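# Pull the lettered cube off its shelf strip, hold it aloft

## Task

Remove the lettered cube that sits on a strip from the shelf, without shifting any other strip more than slightly before the cube is clear of the shelf (moving one further fails), then keep the cube steady in the air, well above the table and in front of the shelf.

## Robot and tools

Robot: a single six-joint arm (wxai_follower) with a parallel two-finger gripper. Joints in column order: waist, shoulder, elbow, wrist pitch, wrist yaw, wrist roll. Stated ranges (rad): waist -3.054 to 3.054, shoulder 0.000 to 3.142, elbow 0.000 to 2.356, wrist pitch -1.571 to 1.571, wrist yaw -1.571 to 1.571, wrist roll -3.142 to 3.142. The true end of each can differ by up to 0.010 rad either way.

Scene frame: origin on the table top under the arm's base, +z up, +x forward, +y to the left when facing along +x. The base may sit tilted relative to the table. The gripper's fingers point along its own +x and close along its y. end_effector_position (metres) is the point midway between the finger pads, 3 to 4 cm short of the tips; end_effector_quat_wxyz gives its orientation. Reported hand position can be off, more so when reaching far.

execute_actions: argument actions is a list holding at most one item. An empty list just returns the current state with pictures. An item {"rows": [...], "steps": n} runs a motion of n control steps (1/30 s each, n from 4 to 15, default 15). An item {"steps": n} without rows is a pause of up to 300 steps, counted from the previous result and including your reply time. Optional pictures (true/false) asks for camera images; otherwise they come only with an empty list. A refused call moves nothing.

Each row is seven numbers, each within [-1, 1], one row per control step (last row repeats if rows run out). The first six are joint offsets in the column order above, scaled: 1.0 equals 0.9615 rad for waist, shoulder and elbow, 1.713 rad for wrist pitch, 1.767 for wrist yaw, 1.728 for wrist roll. These offsets are measured from the joint angles printed in the most recent result that lists them (before any such result in the scene, or for later calls within the same reply, from where the arm stands when the action begins). They are not cumulative from row to row, so a row of zeros commands a return to those reference angles, not a hold. The seventh number is the gripper opening, absolute: +1 fully open (pads 0.088 m apart), about -0.80 where empty fingers touch; values down to -1 add nothing further. Closing from fully open takes at least about 0.5 s.

A call is refused if it would push a joint more than 0.010 rad beyond its stated end. Targets beyond the real end are clipped there, and a "joint sent to its limit" line may appear (possibly referring to an earlier action); its absence does not prove room remains. Per step, each joint target is kept within a lead of its measured angle (0.211 rad for the first three, 0.213 pitch, 0.267 yaw, 0.228 roll), and all targets are scaled back if they would move the gripper more than 70 mm. Big moves therefore take several calls. Friction can leave a joint short, especially at long reach, and tiny turns may not happen; read the joint positions after each move.

Results: the state line gives gripper pose and velocities (m/s, rad/s). Joint positions and Joint velocities list the six joints (rad, rad/s) then finger pad gap (m). grip_measured reports opening on the command scale; readings may be off by about 1 mm throughout, and read up to about 3 mm (0.061) narrow while squeezing something hard. To hold an item, command roughly 0.07 below grip_measured; a smaller margin grips more softly. Pieces under about 3 mm thick get proportionally less force. Pad force tops out near 34 to 49 N. Joint torques and External joint torques are noisy, offset estimates including friction and held weight. "joint command not followed" means the clearance check altered targets (mount blocks and posts count as arm); HELD marks steps where your row was not fully sent.

Timing: each result is captured 4 steps before its action ends; those steps run while you think. Between calls the arm keeps heading to your last target until it stalls or a step is HELD.

Hazards: contact torque reaching a joint's load limit (waist 16.8, shoulder 20.8, elbow 20.8, wrist pitch 5.49, wrist yaw 5.47, wrist roll 5.13 N m, held weight included) freezes the arm for 10 s and drops the rest of the call. Sustained loads heat motors; a MOTOR HOT line starts at 50 °C, an OVER-TEMPERATURE FAULT at 95 °C holds the arm, and if it fails to cool within 30 to 60 s the power cuts and the arm goes limp. Avoid dropping, slamming, hard hits or strong shoves, and never knock anything off the table. Loose objects may get a brief random nudge. Keep other shelf strips essentially still until the cube is out.

Cameras: cam_high, cam_low, cam_wrist, each 504x504, returned in that order. The wrist camera is near link wrist_camera_optical (+z forward, +x right, +y down), possibly off by about 24 mm and 5 degrees.

zoom_image: camera (one of cam_high, cam_low, cam_wrist) and region [x0, y0, x1, y1] in pixels of that camera's latest full image, top-left origin, at most 504 by 504; returns a closer view.

show_instructions: no arguments; shows the scene's reference images. read_manual: optional section, "licences" only; returns URDF licence text. finished_scene: scene, the number of the current scene; ends and grades it irreversibly, so call it only when the cube is held motionless high in front of the shelf. Its result gives the next task.

Each tool is called after "Emit:" in YAML: its name, and indented under it one key for each argument.

## Session

Emit:
execute_actions:
  actions: []

Scene clock: 0.00 s of 4200.00 s.
end_effector_position=(+0.2541, +0.1834, +0.1487) grip_measured=+0.853 end_effector_quat_wxyz=(+0.655, +0.132, +0.682, -0.296) end_effector_velocity=(-0.001, -0.002, +0.000) end_effector_angular_velocity=(-0.003, +0.010, -0.007)
Joint positions: [ 0.845  2.753  1.717 -1.418  0.532  1.73   0.081]
Joint velocities: [-0.002 -0.002 -0.002 -0.007 -0.007  0.007 -0.   ]
Joint torques (N m, as the arm reports them, + toward a larger angle): no reading
External joint torques (N m, as the arm's controller estimates them; a push from outside toward a larger angle lowers the number): no reading
Heat: hottest waist 23 °C (+0.0 °C/min).

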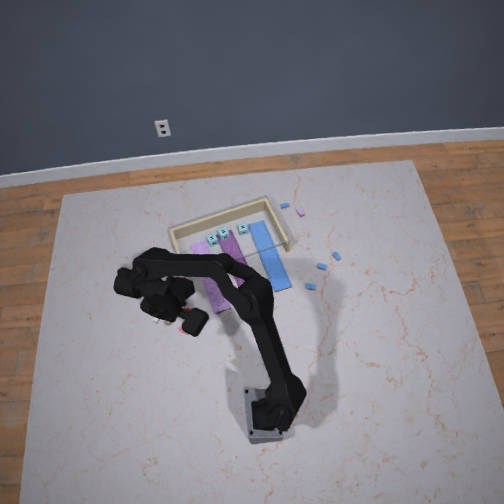

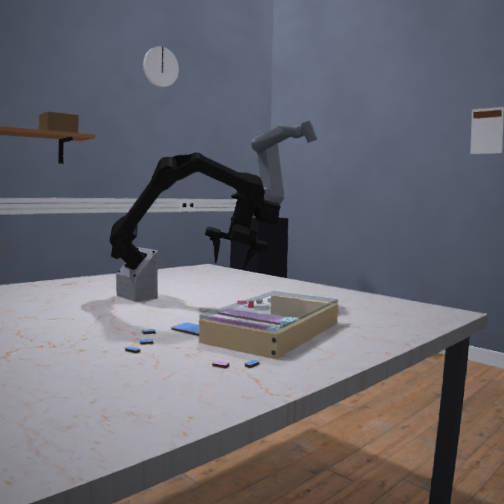

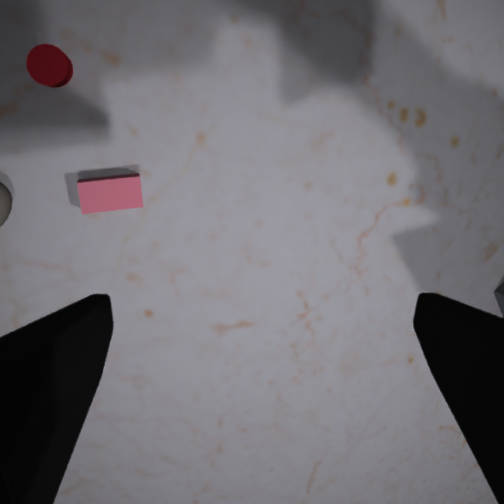

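Emit:
zoom_image:
  camera: "cam_high"
  region: [160,190,310,320]

Region (160, 190, 310, 320) of cam_high's 504x504 image, scaled by 3.360, with more detail than that image has; it fills the top 437 rows of this view, and the rest is white.

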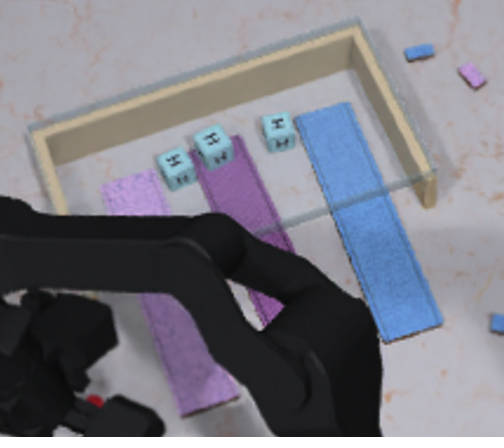

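Emit:
execute_actions:
  actions:
    - {"rows":[[-0.03,-0.06,0,0,0.02,-0.1,0.8],[-0.06,-0.12,0,0,0.04,-0.2,0.8],[-0.1,-0.18,0,0.02,0.06,-0.3,0.8],[-0.14,-0.24,0,0.04,0.08,-0.4,0.8],[-0.18,-0.3,0,0.06,0.1,-0.5,0.8],[-0.22,-0.35,0,0.08,0.125,-0.6,0.8],[-0.26,-0.4,0,0.1,0.125,-0.7,0.8],[-0.3,-0.404,-0.02,0.12,0.125,-0.8,0.8],[-0.34,-0.404,-0.04,0.14,0.125,-0.9,0.8],[-0.38,-0.404,-0.06,0.16,0.125,-0.948,0.8],[-0.42,-0.404,-0.08,0.18,0.125,-0.948,0.8],[-0.46,-0.404,-0.095,0.195,0.125,-0.948,0.8],[-0.5,-0.404,-0.11,0.21,0.125,-0.948,0.8],[-0.54,-0.404,-0.12,0.22,0.125,-0.948,0.8],[-0.576,-0.404,-0.13,0.229,0.125,-0.948,0.8]]}

Emit:
execute_actions:
  actions:
    - {"steps":20}
  pictures: true

Scene clock: 0.93 s of 4200.00 s.
end_effector_position=(+0.3721, +0.0896, +0.1802) grip_measured=+0.804 end_effector_quat_wxyz=(+0.714, +0.190, +0.649, -0.180) end_effector_velocity=(+0.345, -0.432, -0.119) end_effector_angular_velocity=(+0.453, -0.302, -0.275)
Joint positions: [ 0.587  2.432  1.698 -1.217  0.718  1.185  0.078]
Joint velocities: [-1.267 -0.877 -0.281  1.092  0.315 -1.678 -0.001]
Joint torques (N m, as the arm reports them, + toward a larger angle): [ 5.79 -6.06  1.77  0.45  0.2  -0.15]
External joint torques (N m, as the arm's controller estimates them; a push from outside toward a larger angle lowers the number): [ 0.64 -2.09 -0.86  0.37  0.18 -0.15]
Heat: hottest waist 23 °C (+0.0 °C/min).
Steps of this call (steps 1 to 17: nothing new was sent; steps 18 to 28: the first 11 steps of this action). Readings (joint positions):
18: [0.844 2.749 1.717 -1.418 0.534 1.698]
19: [0.838 2.737 1.716 -1.417 0.545 1.636]
21: [0.807 2.689 1.709 -1.400 0.586 1.515]
25: [0.697 2.535 1.711 -1.316 0.678 1.340]
28: the state above

Scene clock: 1.60 s of 4200.00 s.
end_effector_position=(+0.3995, +0.0094, +0.0991) grip_measured=+0.803 end_effector_quat_wxyz=(+0.702, -0.078, +0.703, +0.081) end_effector_velocity=(-0.005, -0.000, +0.001) end_effector_angular_velocity=(+0.017, +0.020, +0.281)
Joint positions: [ 0.291  2.368  1.598 -1.028  0.75   0.118  0.078]
Joint velocities: [-0.002 -0.007 -0.002 -0.022 -0.022 -0.271 -0.   ]
Joint torques (N m, as the arm reports them, + toward a larger angle): [ 8.51 -8.57  3.11  0.65  0.12 -0.13]
External joint torques (N m, as the arm's controller estimates them; a push from outside toward a larger angle lowers the number): [ 1.37 -1.76 -0.75  0.43  0.12 -0.13]
Heat: hottest waist 24 °C (+0.0 °C/min).
Kept back: nothing.
Steps of this call (steps 1 to 4: the last 4 steps of your previous action; steps 5 to 20: the robot went on to your last target). Readings (joint positions):
1: [0.543 2.406 1.687 -1.181 0.728 1.126]
2: [0.496 2.387 1.674 -1.147 0.736 1.065]
4: [0.399 2.369 1.646 -1.089 0.745 0.939]
8: [0.275 2.368 1.603 -1.045 0.750 0.686]
20: the state above

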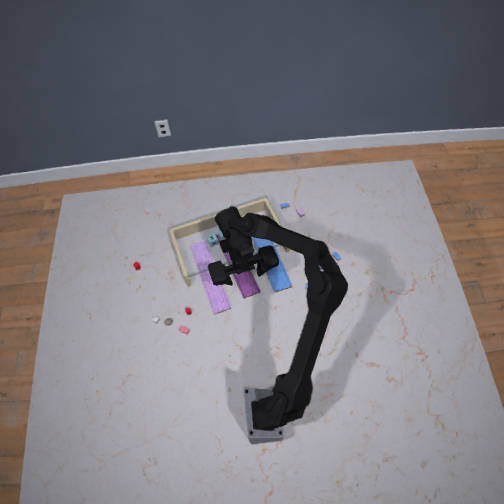

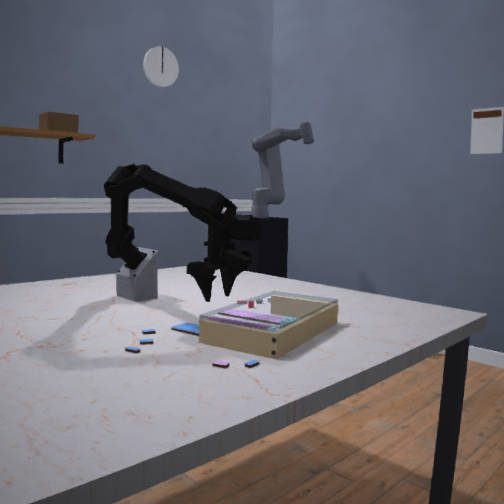

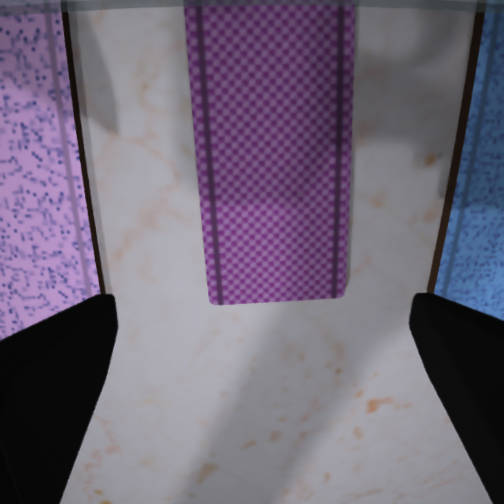

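Emit:
execute_actions:
  actions:
    - {"rows":[[-0.011,0.012,-0.004,0.013,0.004,-0.03,0.75],[-0.023,0.022,-0.008,0.027,0.006,-0.045,0.75],[-0.034,0.031,-0.013,0.04,0.008,-0.06,0.75],[-0.046,0.039,-0.018,0.054,0.01,-0.075,0.75],[-0.057,0.047,-0.024,0.067,0.012,-0.09,0.75],[-0.068,0.055,-0.03,0.08,0.014,-0.1,0.75],[-0.08,0.062,-0.036,0.094,0.014,-0.11,0.75],[-0.091,0.069,-0.043,0.107,0.014,-0.12,0.75],[-0.1,0.076,-0.05,0.12,0.014,-0.132,0.75]]}

Emit:
execute_actions:
  actions:
    - {"steps":8}
  pictures: true

Scene clock: 2.37 s of 4200.00 s.
end_effector_position=(+0.4100, +0.0059, +0.0516) grip_measured=+0.754 end_effector_quat_wxyz=(+0.699, -0.106, +0.699, +0.107) end_effector_velocity=(-0.043, -0.007, -0.140) end_effector_angular_velocity=(-0.026, +0.235, +0.172)
Joint positions: [ 0.201  2.424  1.562 -0.85   0.768 -0.083  0.076]
Joint velocities: [-0.237  0.173 -0.139  0.212  0.007 -0.271 -0.   ]
Joint torques (N m, as the arm reports them, + toward a larger angle): [10.22 -7.91  3.1   0.68  0.2  -0.17]
External joint torques (N m, as the arm's controller estimates them; a push from outside toward a larger angle lowers the number): [ 1.65 -0.16 -0.75  0.44  0.23 -0.15]
Heat: hottest waist 24 °C (+0.0 °C/min).
Steps of this call (steps 1 to 12: the robot went on to your last target; steps 13 to 23: the first 11 steps of this action). Readings (joint positions):
13: [0.291 2.368 1.598 -1.025 0.750 0.091]
14: [0.289 2.369 1.597 -1.015 0.750 0.079]
16: [0.278 2.375 1.596 -0.982 0.755 0.044]
20: [0.234 2.402 1.580 -0.900 0.766 -0.038]
23: the state above

Scene clock: 2.63 s of 4200.00 s.
end_effector_position=(+0.4097, +0.0067, +0.0448) grip_measured=+0.753 end_effector_quat_wxyz=(+0.698, -0.110, +0.699, +0.111) end_effector_velocity=(-0.001, +0.003, +0.002) end_effector_angular_velocity=(+0.021, +0.005, +0.025)
Joint positions: [ 0.191  2.433  1.554 -0.826  0.77  -0.104  0.076]
Joint velocities: [ 0.002 -0.002  0.002 -0.007 -0.022 -0.022  0.   ]
Joint torques (N m, as the arm reports them, + toward a larger angle): [ 9.25 -7.19  2.97  0.65  0.16 -0.15]
External joint torques (N m, as the arm's controller estimates them; a push from outside toward a larger angle lowers the number): [ 1.8  -0.15 -0.56  0.4   0.18 -0.15]
Heat: hottest waist 24 °C (+0.0 °C/min).
Kept back: nothing.
Steps of this call (steps 1 to 4: the last 4 steps of your previous action; steps 5 to 8: the robot went on to your last target). Readings (joint positions):
1: [0.195 2.429 1.558 -0.843 0.768 -0.089]
2: [0.191 2.432 1.555 -0.838 0.768 -0.094]
4: [0.190 2.433 1.554 -0.831 0.768 -0.100]
8: the state above

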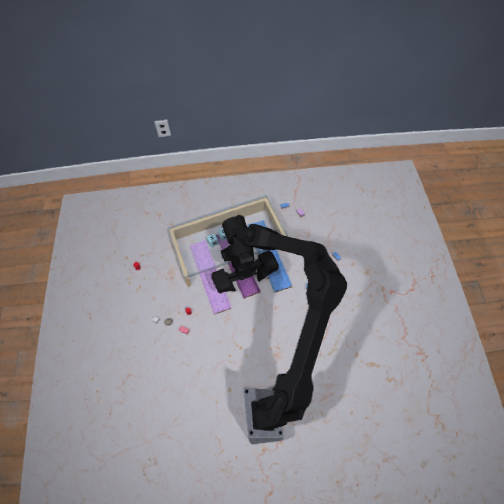

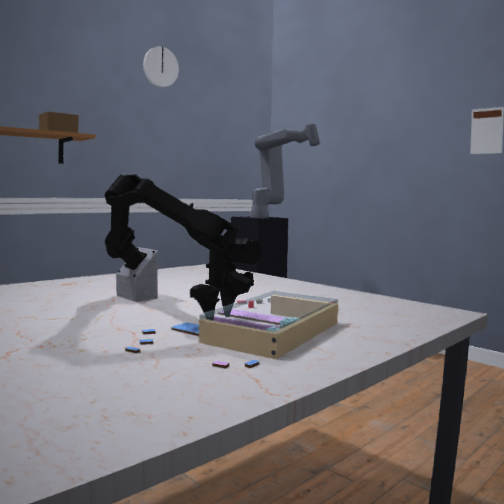

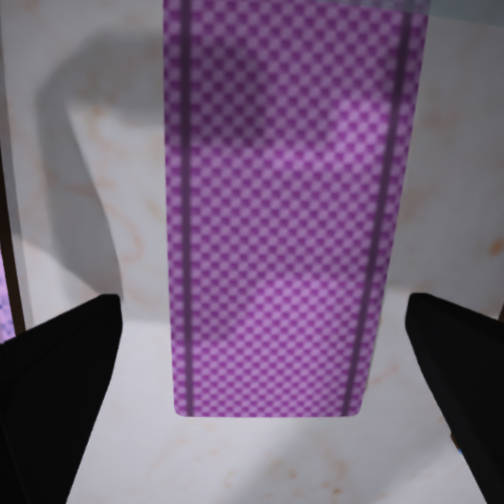

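Emit:
execute_actions:
  actions:
    - {"rows":[[-0.012,0.008,-0.008,0.012,0,0,0.75],[-0.012,0.008,-0.008,0.012,0,0,0.75],[-0.012,0.008,-0.008,0.012,0,0,0.7],[-0.012,0.008,-0.008,0.012,0,0,0.7],[-0.012,0.008,-0.008,0.012,0,0,0.65],[-0.012,0.008,-0.008,0.012,0,0,0.55],[-0.012,0.008,-0.008,0.012,0,0,0.45],[-0.012,0.008,-0.008,0.012,0,0,0.35],[-0.012,0.008,-0.008,0.012,0,0,0.2]]}

Emit:
execute_actions:
  actions:
    - {"steps":6}
  pictures: true

Scene clock: 3.23 s of 4200.00 s.
end_effector_position=(+0.4116, +0.0038, +0.0409) grip_measured=+0.322 end_effector_quat_wxyz=(+0.700, -0.102, +0.699, +0.105) end_effector_velocity=(-0.002, -0.002, -0.000) end_effector_angular_velocity=(-0.008, +0.005, +0.011)
Joint positions: [ 0.179  2.433  1.552 -0.807  0.77  -0.105  0.055]
Joint velocities: [-0.002 -0.002 -0.002 -0.007  0.007 -0.007 -0.062]
Joint torques (N m, as the arm reports them, + toward a larger angle): [ 8.89 -7.21  2.7   0.65  0.    0.02]
External joint torques (N m, as the arm's controller estimates them; a push from outside toward a larger angle lowers the number): [ 1.39 -0.16 -0.79  0.41  0.02  0.02]
Heat: hottest waist 24 °C (+0.0 °C/min).
Steps of this call (steps 1 to 7: the robot went on to your last target; steps 8 to 18: the first 11 steps of this action). Readings (joint positions):
8: [0.191 2.433 1.553 -0.822 0.770 -0.105]
9: [0.190 2.433 1.552 -0.817 0.770 -0.105]
11: [0.185 2.433 1.552 -0.811 0.770 -0.105]
15: [0.179 2.433 1.552 -0.808 0.770 -0.105]
18: the state above

Scene clock: 3.43 s of 4200.00 s.
end_effector_position=(+0.4116, +0.0038, +0.0409) grip_measured=+0.268 end_effector_quat_wxyz=(+0.700, -0.102, +0.699, +0.105) end_effector_velocity=(-0.002, -0.000, -0.000) end_effector_angular_velocity=(+0.006, +0.008, +0.011)
Joint positions: [ 0.179  2.433  1.552 -0.807  0.77  -0.105  0.052]
Joint velocities: [-0.002 -0.002 -0.002 -0.007 -0.007 -0.007 -0.   ]
Joint torques (N m, as the arm reports them, + toward a larger angle): [ 8.89 -7.28  2.69  0.67  0.01  0.01]
External joint torques (N m, as the arm's controller estimates them; a push from outside toward a larger angle lowers the number): [ 1.45 -0.23 -0.81  0.44  0.02  0.01]
Heat: hottest waist 24 °C (+0.0 °C/min).
Kept back: nothing.
Steps of this call (steps 1 to 4: the last 4 steps of your previous action; steps 5 to 6: the robot went on to your last target). Readings (joint positions):
1: [0.179 2.433 1.552 -0.807 0.770 -0.105]
2: [0.179 2.433 1.552 -0.807 0.770 -0.105]
4: [0.179 2.433 1.552 -0.807 0.770 -0.105]
6: the state above

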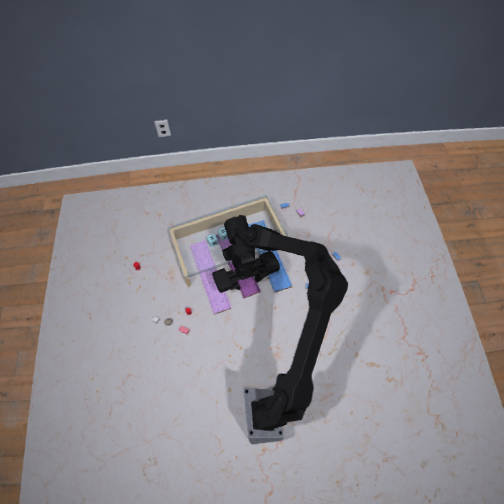

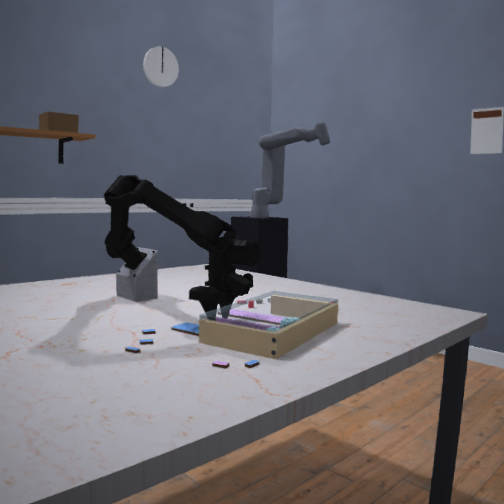

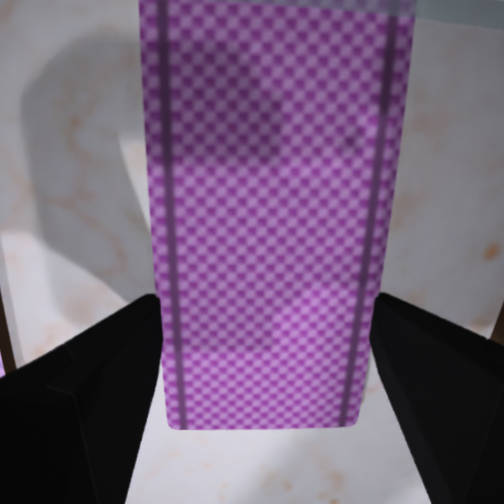

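Emit:
execute_actions:
  actions:
    - {"rows":[[0,-0.01,-0.012,0.003,0,-0.001,0.17],[-0.001,-0.019,-0.026,0.007,0,-0.002,0.17],[-0.002,-0.03,-0.044,0.012,0,-0.003,0.17],[-0.003,-0.044,-0.067,0.018,0,-0.004,0.17],[-0.004,-0.06,-0.094,0.026,0,-0.005,0.17],[-0.005,-0.077,-0.122,0.034,0,-0.006,0.17],[-0.007,-0.094,-0.15,0.041,0,-0.007,0.17],[-0.008,-0.11,-0.178,0.048,0,-0.008,0.17],[-0.009,-0.127,-0.206,0.055,0,-0.009,0.17],[-0.01,-0.143,-0.234,0.062,0,-0.01,0.17],[-0.012,-0.159,-0.262,0.069,0,-0.011,0.17],[-0.013,-0.176,-0.29,0.075,0,-0.012,0.17],[-0.014,-0.192,-0.318,0.081,0,-0.013,0.17],[-0.016,-0.208,-0.345,0.087,0,-0.014,0.17],[-0.017,-0.224,-0.372,0.093,0,-0.015,0.17]]}

Emit:
execute_actions:
  actions:
    - {"steps":9}
  pictures: true

Scene clock: 4.23 s of 4200.00 s.
end_effector_position=(+0.3828, -0.0035, +0.0402) grip_measured=+0.268 end_effector_quat_wxyz=(+0.701, -0.102, +0.698, +0.105) end_effector_velocity=(-0.138, -0.043, -0.003) end_effector_angular_velocity=(+0.009, +0.015, +0.006)
Joint positions: [ 0.174  2.331  1.373 -0.72   0.77  -0.116  0.052]
Joint velocities: [-0.042 -0.471 -0.779  0.33  -0.007 -0.051 -0.   ]
Joint torques (N m, as the arm reports them, + toward a larger angle): [ 7.75 -9.34  2.22  0.59  0.   -0.16]
External joint torques (N m, as the arm's controller estimates them; a push from outside toward a larger angle lowers the number): [ 0.81 -2.78 -1.14  0.36  0.02 -0.16]
Heat: hottest waist 24 °C (+0.0 °C/min).
Steps of this call (steps 1 to 13: the robot went on to your last target; steps 14 to 24: the first 11 steps of this action). Readings (joint positions):
14: [0.179 2.433 1.551 -0.807 0.770 -0.105]
15: [0.179 2.433 1.548 -0.804 0.770 -0.105]
17: [0.179 2.423 1.531 -0.791 0.770 -0.105]
21: [0.178 2.377 1.450 -0.754 0.770 -0.111]
24: the state above

Scene clock: 4.53 s of 4200.00 s.
end_effector_position=(+0.3523, -0.0120, +0.0394) grip_measured=+0.268 end_effector_quat_wxyz=(+0.700, -0.103, +0.699, +0.106) end_effector_velocity=(-0.019, -0.005, -0.001) end_effector_angular_velocity=(-0.008, +0.002, +0.007)
Joint positions: [ 0.167  2.233  1.21  -0.654  0.77  -0.126  0.052]
Joint velocities: [-0.002 -0.056 -0.095  0.037  0.007 -0.007 -0.   ]
Joint torques (N m, as the arm reports them, + toward a larger angle): [ 7.2  -8.33  2.07  0.58  0.01 -0.14]
External joint torques (N m, as the arm's controller estimates them; a push from outside toward a larger angle lowers the number): [ 0.81 -2.36 -1.2   0.3   0.03 -0.14]
Heat: hottest waist 25 °C (+0.0 °C/min).
Kept back: nothing.
Steps of this call (steps 1 to 4: the last 4 steps of your previous action; steps 5 to 9: the robot went on to your last target). Readings (joint positions):
1: [0.173 2.315 1.347 -0.709 0.770 -0.118]
2: [0.172 2.299 1.321 -0.697 0.770 -0.119]
4: [0.169 2.267 1.268 -0.676 0.770 -0.123]
8: [0.167 2.235 1.214 -0.656 0.770 -0.126]
9: the state above

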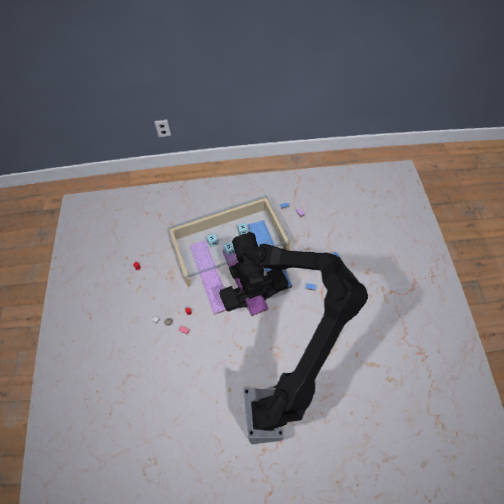

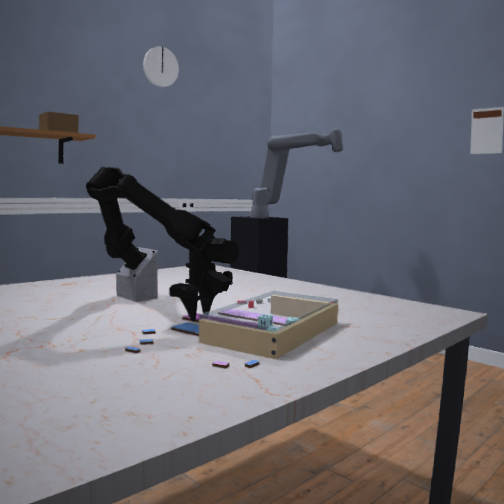

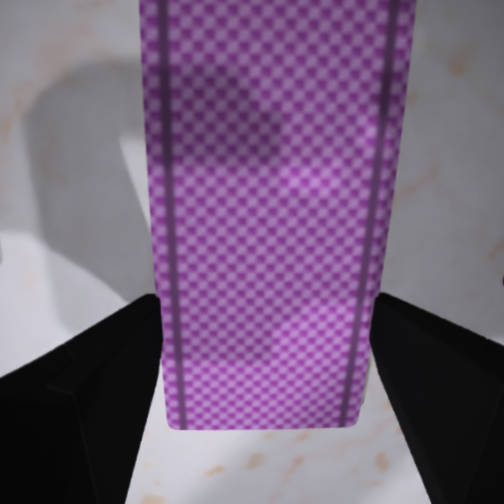

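Emit:
execute_actions:
  actions:
    - {"rows":[[-0.005,-0.024,-0.028,0.006,0,-0.004,0.17],[-0.006,-0.034,-0.043,0.01,0,-0.005,0.17],[-0.007,-0.046,-0.062,0.015,0,-0.006,0.17],[-0.008,-0.061,-0.084,0.02,0,-0.007,0.17],[-0.009,-0.077,-0.107,0.026,0,-0.008,0.17],[-0.011,-0.092,-0.13,0.031,0,-0.009,0.17],[-0.012,-0.108,-0.152,0.036,0,-0.01,0.17],[-0.014,-0.123,-0.174,0.041,0,-0.011,0.17],[-0.015,-0.138,-0.196,0.046,0,-0.012,0.17],[-0.017,-0.154,-0.218,0.05,0,-0.013,0.17],[-0.018,-0.169,-0.24,0.055,0,-0.014,0.17],[-0.02,-0.185,-0.262,0.059,0,-0.016,0.17],[-0.022,-0.2,-0.284,0.063,0,-0.017,0.17],[-0.023,-0.216,-0.306,0.067,0,-0.018,0.17],[-0.025,-0.231,-0.328,0.071,0,-0.019,0.17]]}

Emit:
execute_actions:
  actions:
    - {"steps":9}

Scene clock: 5.33 s of 4200.00 s.
end_effector_position=(+0.3189, -0.0229, +0.0391) grip_measured=+0.268 end_effector_quat_wxyz=(+0.701, -0.101, +0.698, +0.106) end_effector_velocity=(-0.135, -0.041, -0.001) end_effector_angular_velocity=(+0.008, +0.025, +0.003)
Joint positions: [ 0.154  2.118  1.038 -0.581  0.77  -0.142  0.052]
Joint velocities: [-0.051 -0.437 -0.632  0.212 -0.007 -0.051  0.   ]
Joint torques (N m, as the arm reports them, + toward a larger angle): [ 6.95 -8.08  2.12  0.59  0.   -0.17]
External joint torques (N m, as the arm's controller estimates them; a push from outside toward a larger angle lowers the number): [ 1.09 -2.84 -0.83  0.37  0.03 -0.17]
Heat: hottest waist 25 °C (+22.5 °C/min).
Steps of this call (steps 1 to 13: the robot went on to your last target; steps 14 to 24: the first 11 steps of this action). Readings (joint positions):
14: [0.167 2.227 1.200 -0.648 0.770 -0.128]
15: [0.167 2.224 1.195 -0.644 0.770 -0.129]
17: [0.165 2.209 1.174 -0.635 0.770 -0.131]
21: [0.159 2.160 1.100 -0.606 0.770 -0.138]
24: the state above

Scene clock: 5.63 s of 4200.00 s.
end_effector_position=(+0.2904, -0.0310, +0.0386) grip_measured=+0.268 end_effector_quat_wxyz=(+0.699, -0.102, +0.699, +0.107) end_effector_velocity=(-0.019, -0.001, +0.001) end_effector_angular_velocity=(+0.021, +0.013, +0.029)
Joint positions: [ 0.144  2.026  0.906 -0.537  0.77  -0.155  0.052]
Joint velocities: [-0.002 -0.051 -0.071  0.007 -0.022 -0.022  0.   ]
Joint torques (N m, as the arm reports them, + toward a larger angle): [ 6.23 -7.31  2.2   0.67  0.01 -0.13]
External joint torques (N m, as the arm's controller estimates them; a push from outside toward a larger angle lowers the number): [ 0.91 -2.58 -0.74  0.4   0.04 -0.13]
Heat: hottest waist 25 °C (+21.3 °C/min).
Kept back: nothing.
Steps of this call (steps 1 to 4: the last 4 steps of your previous action; steps 5 to 9: the robot went on to your last target). Readings (joint positions):
1: [0.153 2.103 1.017 -0.574 0.770 -0.145]
2: [0.151 2.088 0.996 -0.566 0.770 -0.147]
4: [0.148 2.059 0.953 -0.552 0.770 -0.150]
8: [0.144 2.028 0.909 -0.539 0.770 -0.154]
9: the state above

Emit:
execute_actions:
  actions:
    - {"rows":[[-0.002,-0.028,-0.025,0.005,0,-0.004,0.17],[-0.003,-0.039,-0.039,0.008,0,-0.005,0.17],[-0.004,-0.052,-0.055,0.011,0,-0.006,0.17],[-0.006,-0.067,-0.074,0.014,0,-0.008,0.17],[-0.008,-0.083,-0.094,0.018,0,-0.009,0.17],[-0.01,-0.099,-0.113,0.021,0,-0.011,0.17],[-0.012,-0.115,-0.133,0.025,0,-0.012,0.17],[-0.014,-0.131,-0.152,0.028,0,-0.014,0.17],[-0.016,-0.147,-0.171,0.031,0,-0.015,0.17],[-0.019,-0.163,-0.19,0.034,0,-0.017,0.17],[-0.021,-0.18,-0.21,0.037,0,-0.019,0.17],[-0.024,-0.196,-0.229,0.04,0,-0.021,0.17],[-0.026,-0.213,-0.248,0.042,0,-0.023,0.17],[-0.029,-0.23,-0.267,0.045,0,-0.025,0.17],[-0.032,-0.247,-0.286,0.047,0,-0.027,0.17]]}

Emit:
execute_actions:
  actions:
    - {"steps":10}
  pictures: true

Scene clock: 6.23 s of 4200.00 s.
end_effector_position=(+0.2578, -0.0418, +0.0398) grip_measured=+0.268 end_effector_quat_wxyz=(+0.701, -0.100, +0.698, +0.106) end_effector_velocity=(-0.126, -0.038, -0.001) end_effector_angular_velocity=(+0.011, +0.010, -0.009)
Joint positions: [ 0.13   1.902  0.756 -0.489  0.77  -0.176  0.052]
Joint velocities: [-0.071 -0.457 -0.54   0.139 -0.007 -0.081 -0.   ]
Joint torques (N m, as the arm reports them, + toward a larger angle): [ 5.38 -6.59  2.08  0.62  0.   -0.13]
External joint torques (N m, as the arm's controller estimates them; a push from outside toward a larger angle lowers the number): [ 0.79 -2.48 -0.7   0.38  0.03 -0.13]
Heat: hottest waist 25 °C (+19.3 °C/min).
Steps of this call (steps 1 to 7: the robot went on to your last target; steps 8 to 18: the first 11 steps of this action). Readings (joint positions):
8: [0.144 2.021 0.899 -0.532 0.770 -0.156]
9: [0.143 2.016 0.894 -0.530 0.770 -0.157]
11: [0.142 2.000 0.874 -0.524 0.770 -0.160]
15: [0.136 1.948 0.810 -0.505 0.770 -0.168]
18: the state above

Scene clock: 6.57 s of 4200.00 s.
end_effector_position=(+0.2301, -0.0496, +0.0392) grip_measured=+0.268 end_effector_quat_wxyz=(+0.701, -0.100, +0.698, +0.106) end_effector_velocity=(-0.007, -0.005, +0.002) end_effector_angular_velocity=(-0.006, -0.011, +0.008)
Joint positions: [ 0.114  1.802  0.639 -0.46   0.77  -0.197  0.052]
Joint velocities: [-0.002 -0.046 -0.037  0.007  0.007 -0.022 -0.   ]
Joint torques (N m, as the arm reports them, + toward a larger angle): [ 4.77 -5.81  2.05  0.65  0.   -0.11]
External joint torques (N m, as the arm's controller estimates them; a push from outside toward a larger angle lowers the number): [ 0.68 -2.25 -0.68  0.4   0.03 -0.11]
Heat: hottest waist 25 °C (+18.3 °C/min).
Kept back: nothing.
Steps of this call (steps 1 to 4: the last 4 steps of your previous action; steps 5 to 10: the robot went on to your last target). Readings (joint positions):
1: [0.127 1.887 0.737 -0.484 0.770 -0.179]
2: [0.125 1.871 0.719 -0.479 0.770 -0.183]
4: [0.120 1.839 0.682 -0.470 0.770 -0.189]
8: [0.114 1.806 0.643 -0.463 0.770 -0.196]
10: the state above

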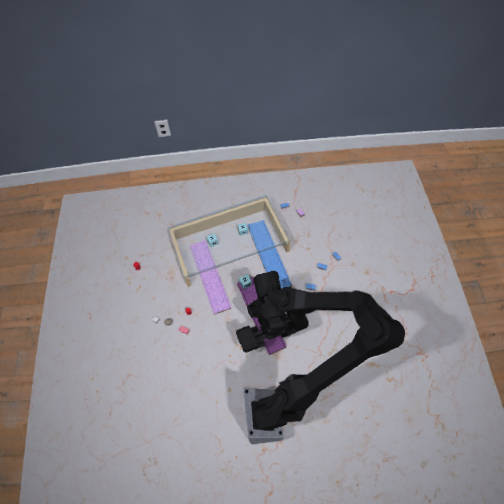

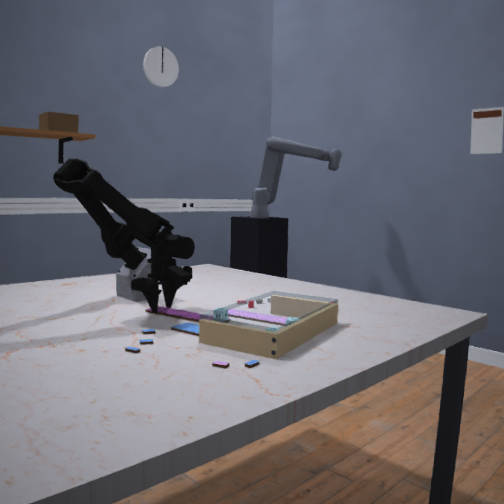

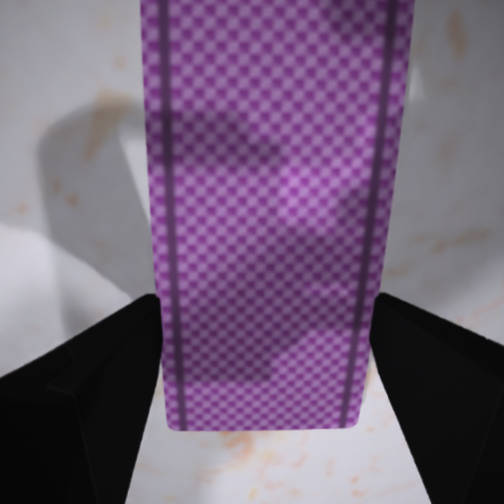

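Emit:
execute_actions:
  actions:
    - {"rows":[[0,0,0,0,0,0,0.7],[0,0,0,0,0,0,0.7],[0,0,0,0,0,0,0.7],[0,0,0,0,0,0,0.7],[0.03,-0.018,0.012,-0.033,0,0.025,0.7],[0.06,-0.035,0.024,-0.066,0,0.05,0.7],[0.09,-0.053,0.036,-0.1,0,0.075,0.7],[0.12,-0.07,0.048,-0.13,0,0.1,0.7],[0.14,-0.035,0.12,-0.16,0,0.12,0.7],[0.15,0.01,0.2,-0.185,0,0.13,0.7],[0.16,0.06,0.28,-0.21,0,0.13,0.7],[0.16,0.11,0.36,-0.23,0,0.13,0.7],[0.16,0.16,0.44,-0.25,0,0.13,0.7],[0.16,0.21,0.51,-0.265,0,0.13,0.7],[0.16,0.26,0.58,-0.275,0,0.13,0.7]]}

Emit:
execute_actions:
  actions:
    - {"steps":9}

Scene clock: 7.20 s of 4200.00 s.
end_effector_position=(+0.2341, -0.0472, +0.0730) grip_measured=+0.687 end_effector_quat_wxyz=(+0.692, -0.108, +0.706, +0.104) end_effector_velocity=(+0.307, +0.017, +0.208) end_effector_angular_velocity=(-0.067, -0.118, +0.005)
Joint positions: [ 0.226  1.793  0.745 -0.716  0.77  -0.026  0.073]
Joint velocities: [ 0.462  0.623  1.57  -1.253  0.007  0.535  0.006]
Joint torques (N m, as the arm reports them, + toward a larger angle): [ 5.23 -2.71  6.38  0.96  0.01  0.12]
External joint torques (N m, as the arm's controller estimates them; a push from outside toward a larger angle lowers the number): [ 1.06  0.45  1.49  0.15 -0.05  0.1 ]
Heat: hottest waist 25 °C (+16.7 °C/min).
Steps of this call (steps 1 to 8: the robot went on to your last target; steps 9 to 19: the first 11 steps of this action). Readings (joint positions):
9: [0.114 1.799 0.637 -0.459 0.770 -0.197]
10: [0.114 1.799 0.637 -0.459 0.770 -0.197]
12: [0.114 1.799 0.637 -0.459 0.770 -0.197]
16: [0.163 1.780 0.654 -0.576 0.770 -0.112]
19: the state above

Scene clock: 7.50 s of 4200.00 s.
end_effector_position=(+0.3209, -0.0370, +0.1021) grip_measured=+0.697 end_effector_quat_wxyz=(+0.698, -0.106, +0.701, +0.098) end_effector_velocity=(+0.077, -0.015, +0.041) end_effector_angular_velocity=(+0.027, -0.062, -0.068)
Joint positions: [ 0.264  2.029  1.165 -0.915  0.77   0.022  0.073]
Joint velocities: [ 0.002  0.095  0.369 -0.183 -0.007  0.007 -0.   ]
Joint torques (N m, as the arm reports them, + toward a larger angle): [ 6.96 -4.14  3.5   0.04  0.02  0.11]
External joint torques (N m, as the arm's controller estimates them; a push from outside toward a larger angle lowers the number): [1.32 0.63 0.36 0.03 0.04 0.11]
Heat: hottest waist 25 °C (+16.0 °C/min).
Kept back: nothing.
Steps of this call (steps 1 to 4: the last 4 steps of your previous action; steps 5 to 9: the robot went on to your last target). Readings (joint positions):
1: [0.240 1.820 0.802 -0.753 0.770 -0.010]
2: [0.249 1.853 0.864 -0.788 0.770 0.001]
4: [0.259 1.930 0.988 -0.855 0.770 0.013]
8: [0.264 2.025 1.150 -0.908 0.770 0.022]
9: the state above

Emit:
execute_actions:
  actions:
    - {"rows":[[0.002,0.05,0.08,-0.015,0,0,0.7],[0.004,0.085,0.13,-0.023,0,0,0.7],[0.005,0.12,0.18,-0.031,0,0,0.7],[0.007,0.155,0.23,-0.039,-0.004,0.004,0.7],[0.008,0.19,0.28,-0.047,-0.004,0.004,0.7],[0.01,0.23,0.335,-0.055,-0.006,0.006,0.7],[0.011,0.27,0.39,-0.063,-0.008,0.008,0.7],[0.013,0.31,0.44,-0.071,-0.01,0.01,0.7],[0.014,0.35,0.49,-0.079,-0.01,0.01,0.7],[0.016,0.39,0.54,-0.087,-0.01,0.01,0.7],[0.016,0.425,0.585,-0.094,-0.01,0.01,0.7]]}

Emit:
execute_actions:
  actions:
    - {"steps":10}
  pictures: true

Scene clock: 8.03 s of 4200.00 s.
end_effector_position=(+0.4045, -0.0076, +0.1050) grip_measured=+0.697 end_effector_quat_wxyz=(+0.704, -0.097, +0.697, +0.096) end_effector_velocity=(+0.223, +0.146, -0.039) end_effector_angular_velocity=(+0.037, +0.022, +0.050)
Joint positions: [ 0.272  2.333  1.607 -1.04   0.761  0.033  0.073]
Joint velocities: [ 0.046  1.072  1.389 -0.374 -0.051  0.022 -0.   ]
Joint torques (N m, as the arm reports them, + toward a larger angle): [ 9.04 -5.91  4.03  0.14 -0.19  0.05]
External joint torques (N m, as the arm's controller estimates them; a push from outside toward a larger angle lowers the number): [ 1.79  0.56  0.53  0.04 -0.16  0.06]
Heat: hottest waist 25 °C (+14.9 °C/min).
Steps of this call (steps 1 to 5: the robot went on to your last target; steps 6 to 16: the first 11 steps of this action). Readings (joint positions):
6: [0.264 2.045 1.192 -0.934 0.770 0.024]
7: [0.264 2.058 1.210 -0.943 0.770 0.024]
9: [0.264 2.102 1.276 -0.956 0.770 0.024]
13: [0.267 2.226 1.461 -1.002 0.766 0.029]
16: the state above

Scene clock: 8.37 s of 4200.00 s.
end_effector_position=(+0.4195, +0.0064, +0.0991) grip_measured=+0.697 end_effector_quat_wxyz=(+0.700, -0.101, +0.700, +0.101) end_effector_velocity=(+0.012, -0.006, +0.010) end_effector_angular_velocity=(+0.015, -0.021, -0.020)
Joint positions: [ 0.276  2.426  1.716 -1.073  0.757  0.036  0.073]
Joint velocities: [-0.002 -0.002  0.056 -0.022 -0.007 -0.007 -0.   ]
Joint torques (N m, as the arm reports them, + toward a larger angle): [ 9.28 -6.73  4.38  0.25 -0.12  0.1 ]
External joint torques (N m, as the arm's controller estimates them; a push from outside toward a larger angle lowers the number): [ 1.72  0.29  0.53  0.02 -0.11  0.1 ]
Heat: hottest waist 25 °C (+14.3 °C/min).
Kept back: nothing.
Steps of this call (steps 1 to 4: the last 4 steps of your previous action; steps 5 to 10: the robot went on to your last target). Readings (joint positions):
1: [0.274 2.364 1.646 -1.046 0.760 0.034]
2: [0.275 2.387 1.672 -1.052 0.759 0.035]
4: [0.276 2.413 1.695 -1.067 0.757 0.035]
8: [0.276 2.426 1.712 -1.073 0.757 0.035]
10: the state above

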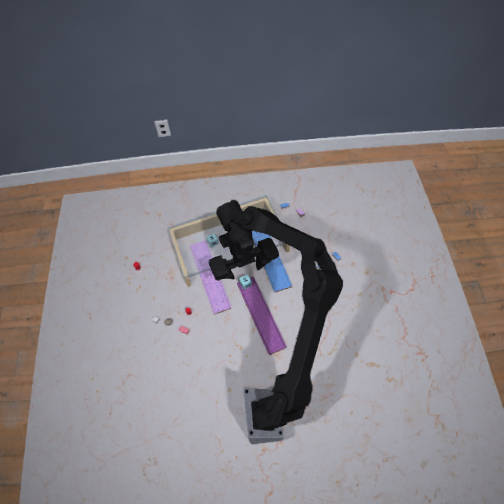

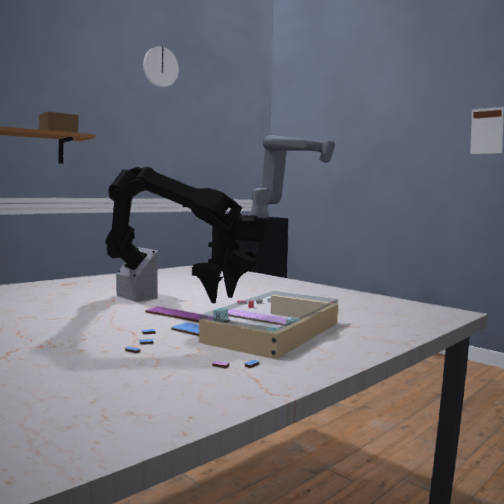

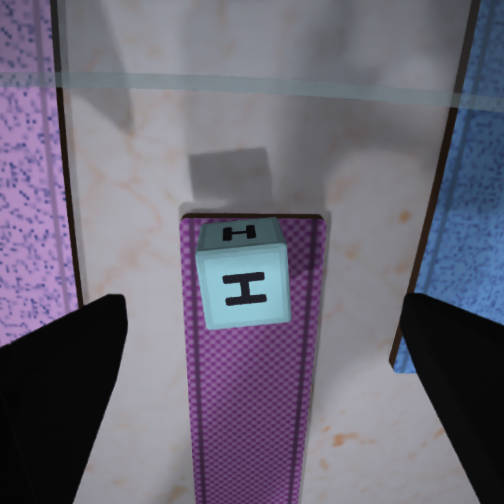

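Emit:
execute_actions:
  actions:
    - {"rows":[[-0.004,-0.015,-0.03,0.014,0.002,-0.02,0.7],[-0.008,-0.025,-0.055,0.028,0.004,-0.04,0.65],[-0.016,-0.025,-0.075,0.042,0.005,-0.06,0.6],[-0.025,-0.022,-0.092,0.056,0.006,-0.075,0.55],[-0.034,-0.018,-0.108,0.07,0.007,-0.09,0.5],[-0.044,-0.014,-0.123,0.085,0.008,-0.1,0.5],[-0.053,-0.01,-0.138,0.099,0.009,-0.11,0.45],[-0.062,-0.006,-0.153,0.113,0.01,-0.12,0.4],[-0.071,-0.003,-0.168,0.127,0.01,-0.13,0.4],[-0.08,0,-0.183,0.142,0.01,-0.142,0.4]]}

Emit:
execute_actions:
  actions:
    - {"steps":9}
  pictures: true

Scene clock: 9.07 s of 4200.00 s.
end_effector_position=(+0.4101, +0.0060, +0.0582) grip_measured=+0.435 end_effector_quat_wxyz=(+0.693, -0.142, +0.692, +0.143) end_effector_velocity=(-0.031, -0.038, -0.126) end_effector_angular_velocity=(+0.011, +0.094, +0.117)
Joint positions: [ 0.213  2.417  1.57  -0.873  0.767 -0.172  0.06 ]
Joint velocities: [-0.271 -0.007 -0.305  0.432  0.007 -0.403 -0.018]
Joint torques (N m, as the arm reports them, + toward a larger angle): [ 9.46 -7.1   2.91  0.67  0.15 -0.19]
External joint torques (N m, as the arm's controller estimates them; a push from outside toward a larger angle lowers the number): [ 1.44  0.7  -1.17  0.36  0.15 -0.19]
Heat: hottest waist 25 °C (+13.2 °C/min).
Steps of this call (steps 1 to 10: the robot went on to your last target; steps 11 to 21: the first 11 steps of this action). Readings (joint positions):
11: [0.276 2.426 1.717 -1.071 0.757 0.032]
12: [0.275 2.424 1.708 -1.059 0.757 0.018]
14: [0.271 2.418 1.678 -1.026 0.757 -0.029]
18: [0.243 2.417 1.613 -0.940 0.763 -0.118]
21: the state above

Scene clock: 9.37 s of 4200.00 s.
end_effector_position=(+0.4090, +0.0043, +0.0494) grip_measured=+0.404 end_effector_quat_wxyz=(+0.693, -0.145, +0.691, +0.146) end_effector_velocity=(-0.004, +0.003, -0.001) end_effector_angular_velocity=(+0.006, +0.005, +0.014)
Joint positions: [ 0.195  2.418  1.548 -0.833  0.769 -0.205  0.059]
Joint velocities: [ 0.002 -0.002 -0.017  0.007 -0.007 -0.007 -0.001]
Joint torques (N m, as the arm reports them, + toward a larger angle): [ 9.21 -7.07  2.79  0.66  0.16 -0.17]
External joint torques (N m, as the arm's controller estimates them; a push from outside toward a larger angle lowers the number): [ 1.75 -0.22 -0.68  0.44  0.19 -0.17]
Heat: hottest waist 25 °C (+12.8 °C/min).
Kept back: nothing.
Steps of this call (steps 1 to 4: the last 4 steps of your previous action; steps 5 to 9: the robot went on to your last target). Readings (joint positions):
1: [0.205 2.417 1.562 -0.861 0.768 -0.183]
2: [0.199 2.418 1.556 -0.853 0.768 -0.190]
4: [0.195 2.418 1.549 -0.842 0.769 -0.198]
8: [0.195 2.418 1.548 -0.834 0.769 -0.204]
9: the state above

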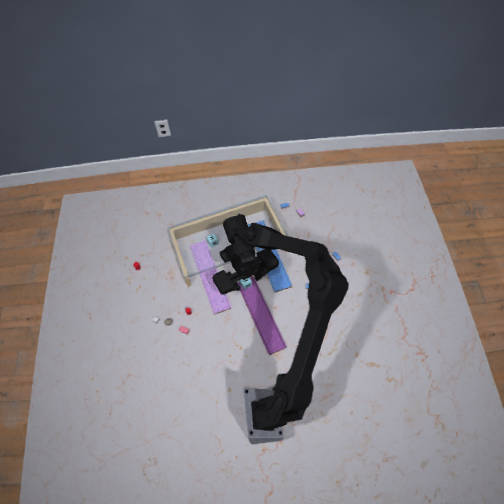

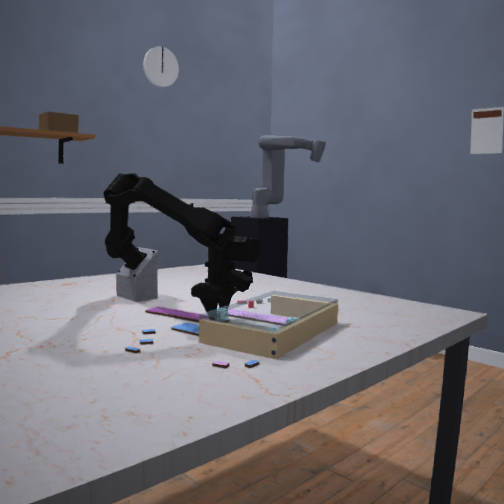

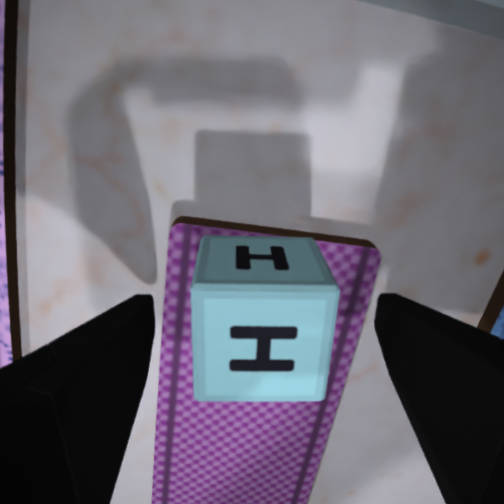

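Emit:
execute_actions:
  actions:
    - {"rows":[[0.003,0,0,0,0,0,0.3],[0.003,0,0,0,0,0,0.2],[0.003,0,0,0,0,0,0.1],[0.003,0,0,0,0,0,0],[0.003,0,0,0,0,0,-0.1],[0.003,0,0,0,0,0,-0.2],[0.003,0,0,0,0,0,-0.33]],"steps":14}
  pictures: true

Scene clock: 9.80 s of 4200.00 s.
end_effector_position=(+0.4089, +0.0045, +0.0494) grip_measured=-0.236 end_effector_quat_wxyz=(+0.693, -0.145, +0.691, +0.147) end_effector_velocity=(+0.003, +0.000, +0.003) end_effector_angular_velocity=(+0.010, -0.012, -0.003)
Joint positions: [ 0.196  2.418  1.547 -0.833  0.769 -0.205  0.027]
Joint velocities: [ 0.002 -0.007  0.002  0.007 -0.007 -0.007 -0.023]
Joint torques (N m, as the arm reports them, + toward a larger angle): [ 8.67 -8.41  3.54  0.42  0.   -0.01]
External joint torques (N m, as the arm's controller estimates them; a push from outside toward a larger angle lowers the number): [ 1.19 -1.3  -0.11  0.17  0.02 -0.01]
Heat: hottest waist 26 °C (+18.4 °C/min).
Steps of this call (steps 1 to 3: the robot went on to your last target; steps 4 to 13: the first 10 steps of this action). Readings (joint positions):
4: [0.195 2.418 1.547 -0.833 0.769 -0.205]
5: [0.195 2.418 1.547 -0.833 0.769 -0.205]
7: [0.195 2.418 1.547 -0.833 0.769 -0.205]
11: [0.195 2.418 1.547 -0.833 0.769 -0.205]
13: the state above

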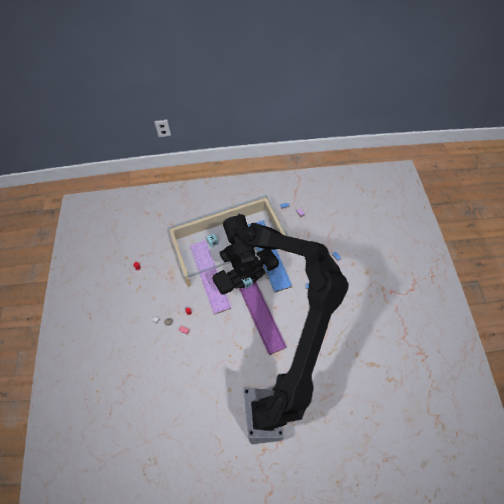

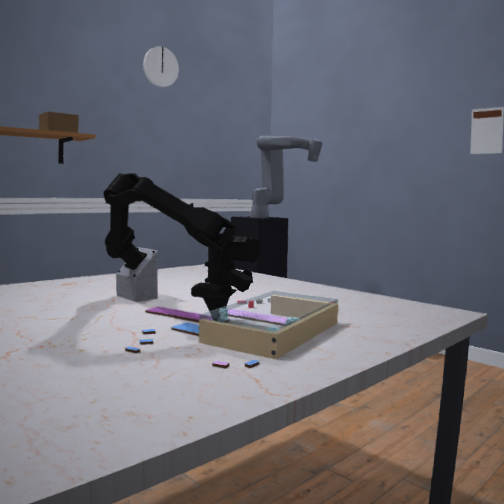

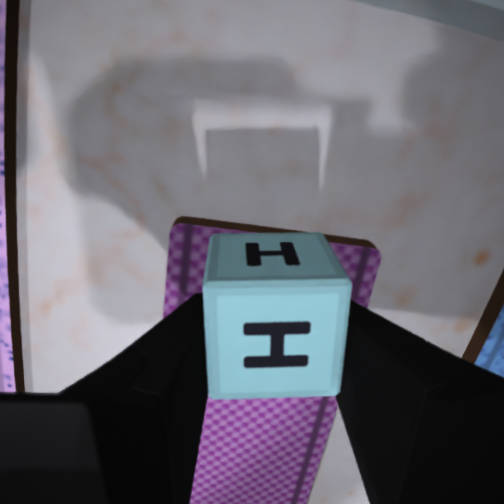

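Emit:
execute_actions:
  actions:
    - {"rows":[[0.015,-0.02,0.005,-0.02,0,0,-0.35],[0.03,-0.035,0.01,-0.04,0,0,-0.35],[0.05,-0.05,0.015,-0.06,0,0,-0.35],[0.07,-0.07,0.02,-0.08,0,0,-0.35],[0.09,-0.09,0.025,-0.1,0,0,-0.35],[0.11,-0.115,0.03,-0.125,0,0,-0.35],[0.13,-0.14,0.03,-0.15,0,0,-0.35],[0.15,-0.165,0.03,-0.175,0,0,-0.35],[0.17,-0.19,0.03,-0.2,0,0,-0.35],[0.19,-0.215,0.03,-0.225,0,0,-0.35],[0.21,-0.24,0.03,-0.25,0,0,-0.35],[0.23,-0.26,0.03,-0.27,0,0,-0.35],[0.25,-0.28,0.03,-0.29,0,0,-0.35],[0.26,-0.3,0.03,-0.3,0,0,-0.35]]}

Emit:
execute_actions:
  actions:
    - {"steps":20}
  pictures: true

Scene clock: 10.43 s of 4200.00 s.
end_effector_position=(+0.3810, -0.0086, +0.1369) grip_measured=-0.239 end_effector_quat_wxyz=(+0.672, -0.227, +0.673, +0.207) end_effector_velocity=(-0.114, -0.104, +0.395) end_effector_angular_velocity=(-0.076, -0.232, +0.659)
Joint positions: [ 0.346  2.263  1.566 -1.154  0.769 -0.205  0.027]
Joint velocities: [ 0.628 -0.813  0.076 -1.194 -0.007 -0.007  0.   ]
Joint torques (N m, as the arm reports them, + toward a larger angle): [ 8.32 -9.33  4.44  0.17  0.02 -0.03]
External joint torques (N m, as the arm's controller estimates them; a push from outside toward a larger angle lowers the number): [ 1.82 -3.25  0.69  0.03  0.02 -0.03]
Heat: hottest waist 26 °C (+17.3 °C/min).
Steps of this call (steps 1 to 4: the last 4 steps of your previous action; steps 5 to 8: the robot went on to your last target; steps 9 to 19: the first 11 steps of this action). Readings (joint positions):
9: [0.196 2.418 1.547 -0.837 0.769 -0.205]
10: [0.198 2.416 1.548 -0.852 0.769 -0.205]
12: [0.212 2.405 1.548 -0.902 0.769 -0.205]
16: [0.282 2.341 1.556 -1.034 0.769 -0.205]
19: the state above

Scene clock: 11.10 s of 4200.00 s.
end_effector_position=(+0.3574, -0.0269, +0.1958) grip_measured=-0.239 end_effector_quat_wxyz=(+0.670, -0.272, +0.651, +0.232) end_effector_velocity=(-0.001, -0.002, -0.002) end_effector_angular_velocity=(-0.012, +0.007, +0.028)
Joint positions: [ 0.445  2.135  1.574 -1.344  0.769 -0.205  0.027]
Joint velocities: [-0.002  0.002 -0.002 -0.007  0.007 -0.022 -0.   ]
Joint torques (N m, as the arm reports them, + toward a larger angle): [ 7.52 -7.35  4.26  0.34  0.04 -0.03]
External joint torques (N m, as the arm's controller estimates them; a push from outside toward a larger angle lowers the number): [ 1.29 -1.99  0.01  0.06  0.02 -0.03]
Heat: hottest waist 26 °C (+16.2 °C/min).
Kept back: nothing.
Steps of this call (steps 1 to 4: the last 4 steps of your previous action; steps 5 to 20: the robot went on to your last target). Readings (joint positions):
1: [0.367 2.237 1.568 -1.195 0.769 -0.205]
2: [0.387 2.212 1.569 -1.233 0.769 -0.205]
4: [0.422 2.169 1.570 -1.293 0.769 -0.205]
8: [0.446 2.135 1.574 -1.333 0.769 -0.205]
20: the state above

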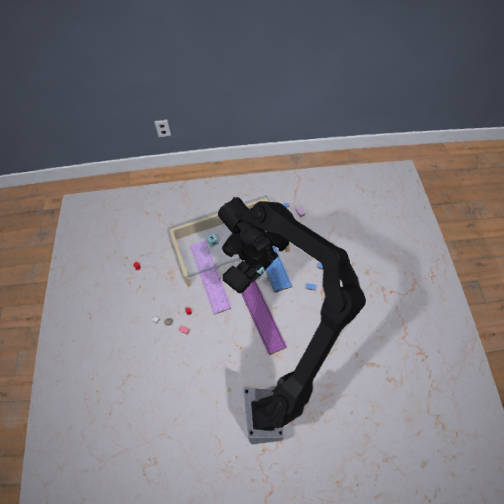

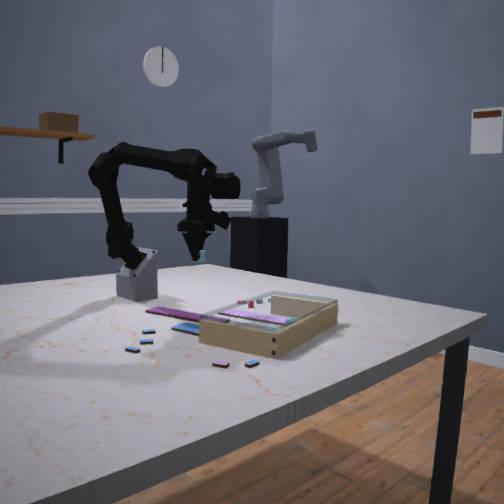

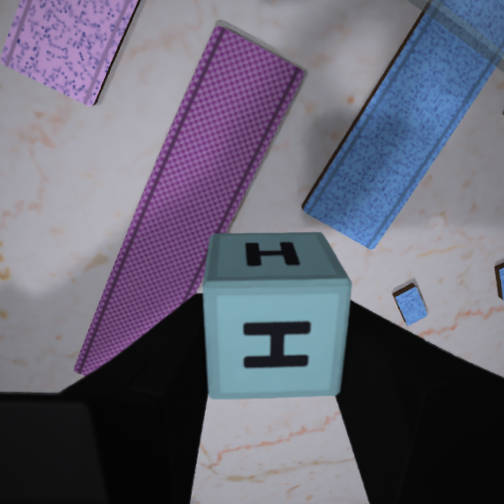

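Emit:
finished_scene:
  scene: 2

The scene is finished: the task was done.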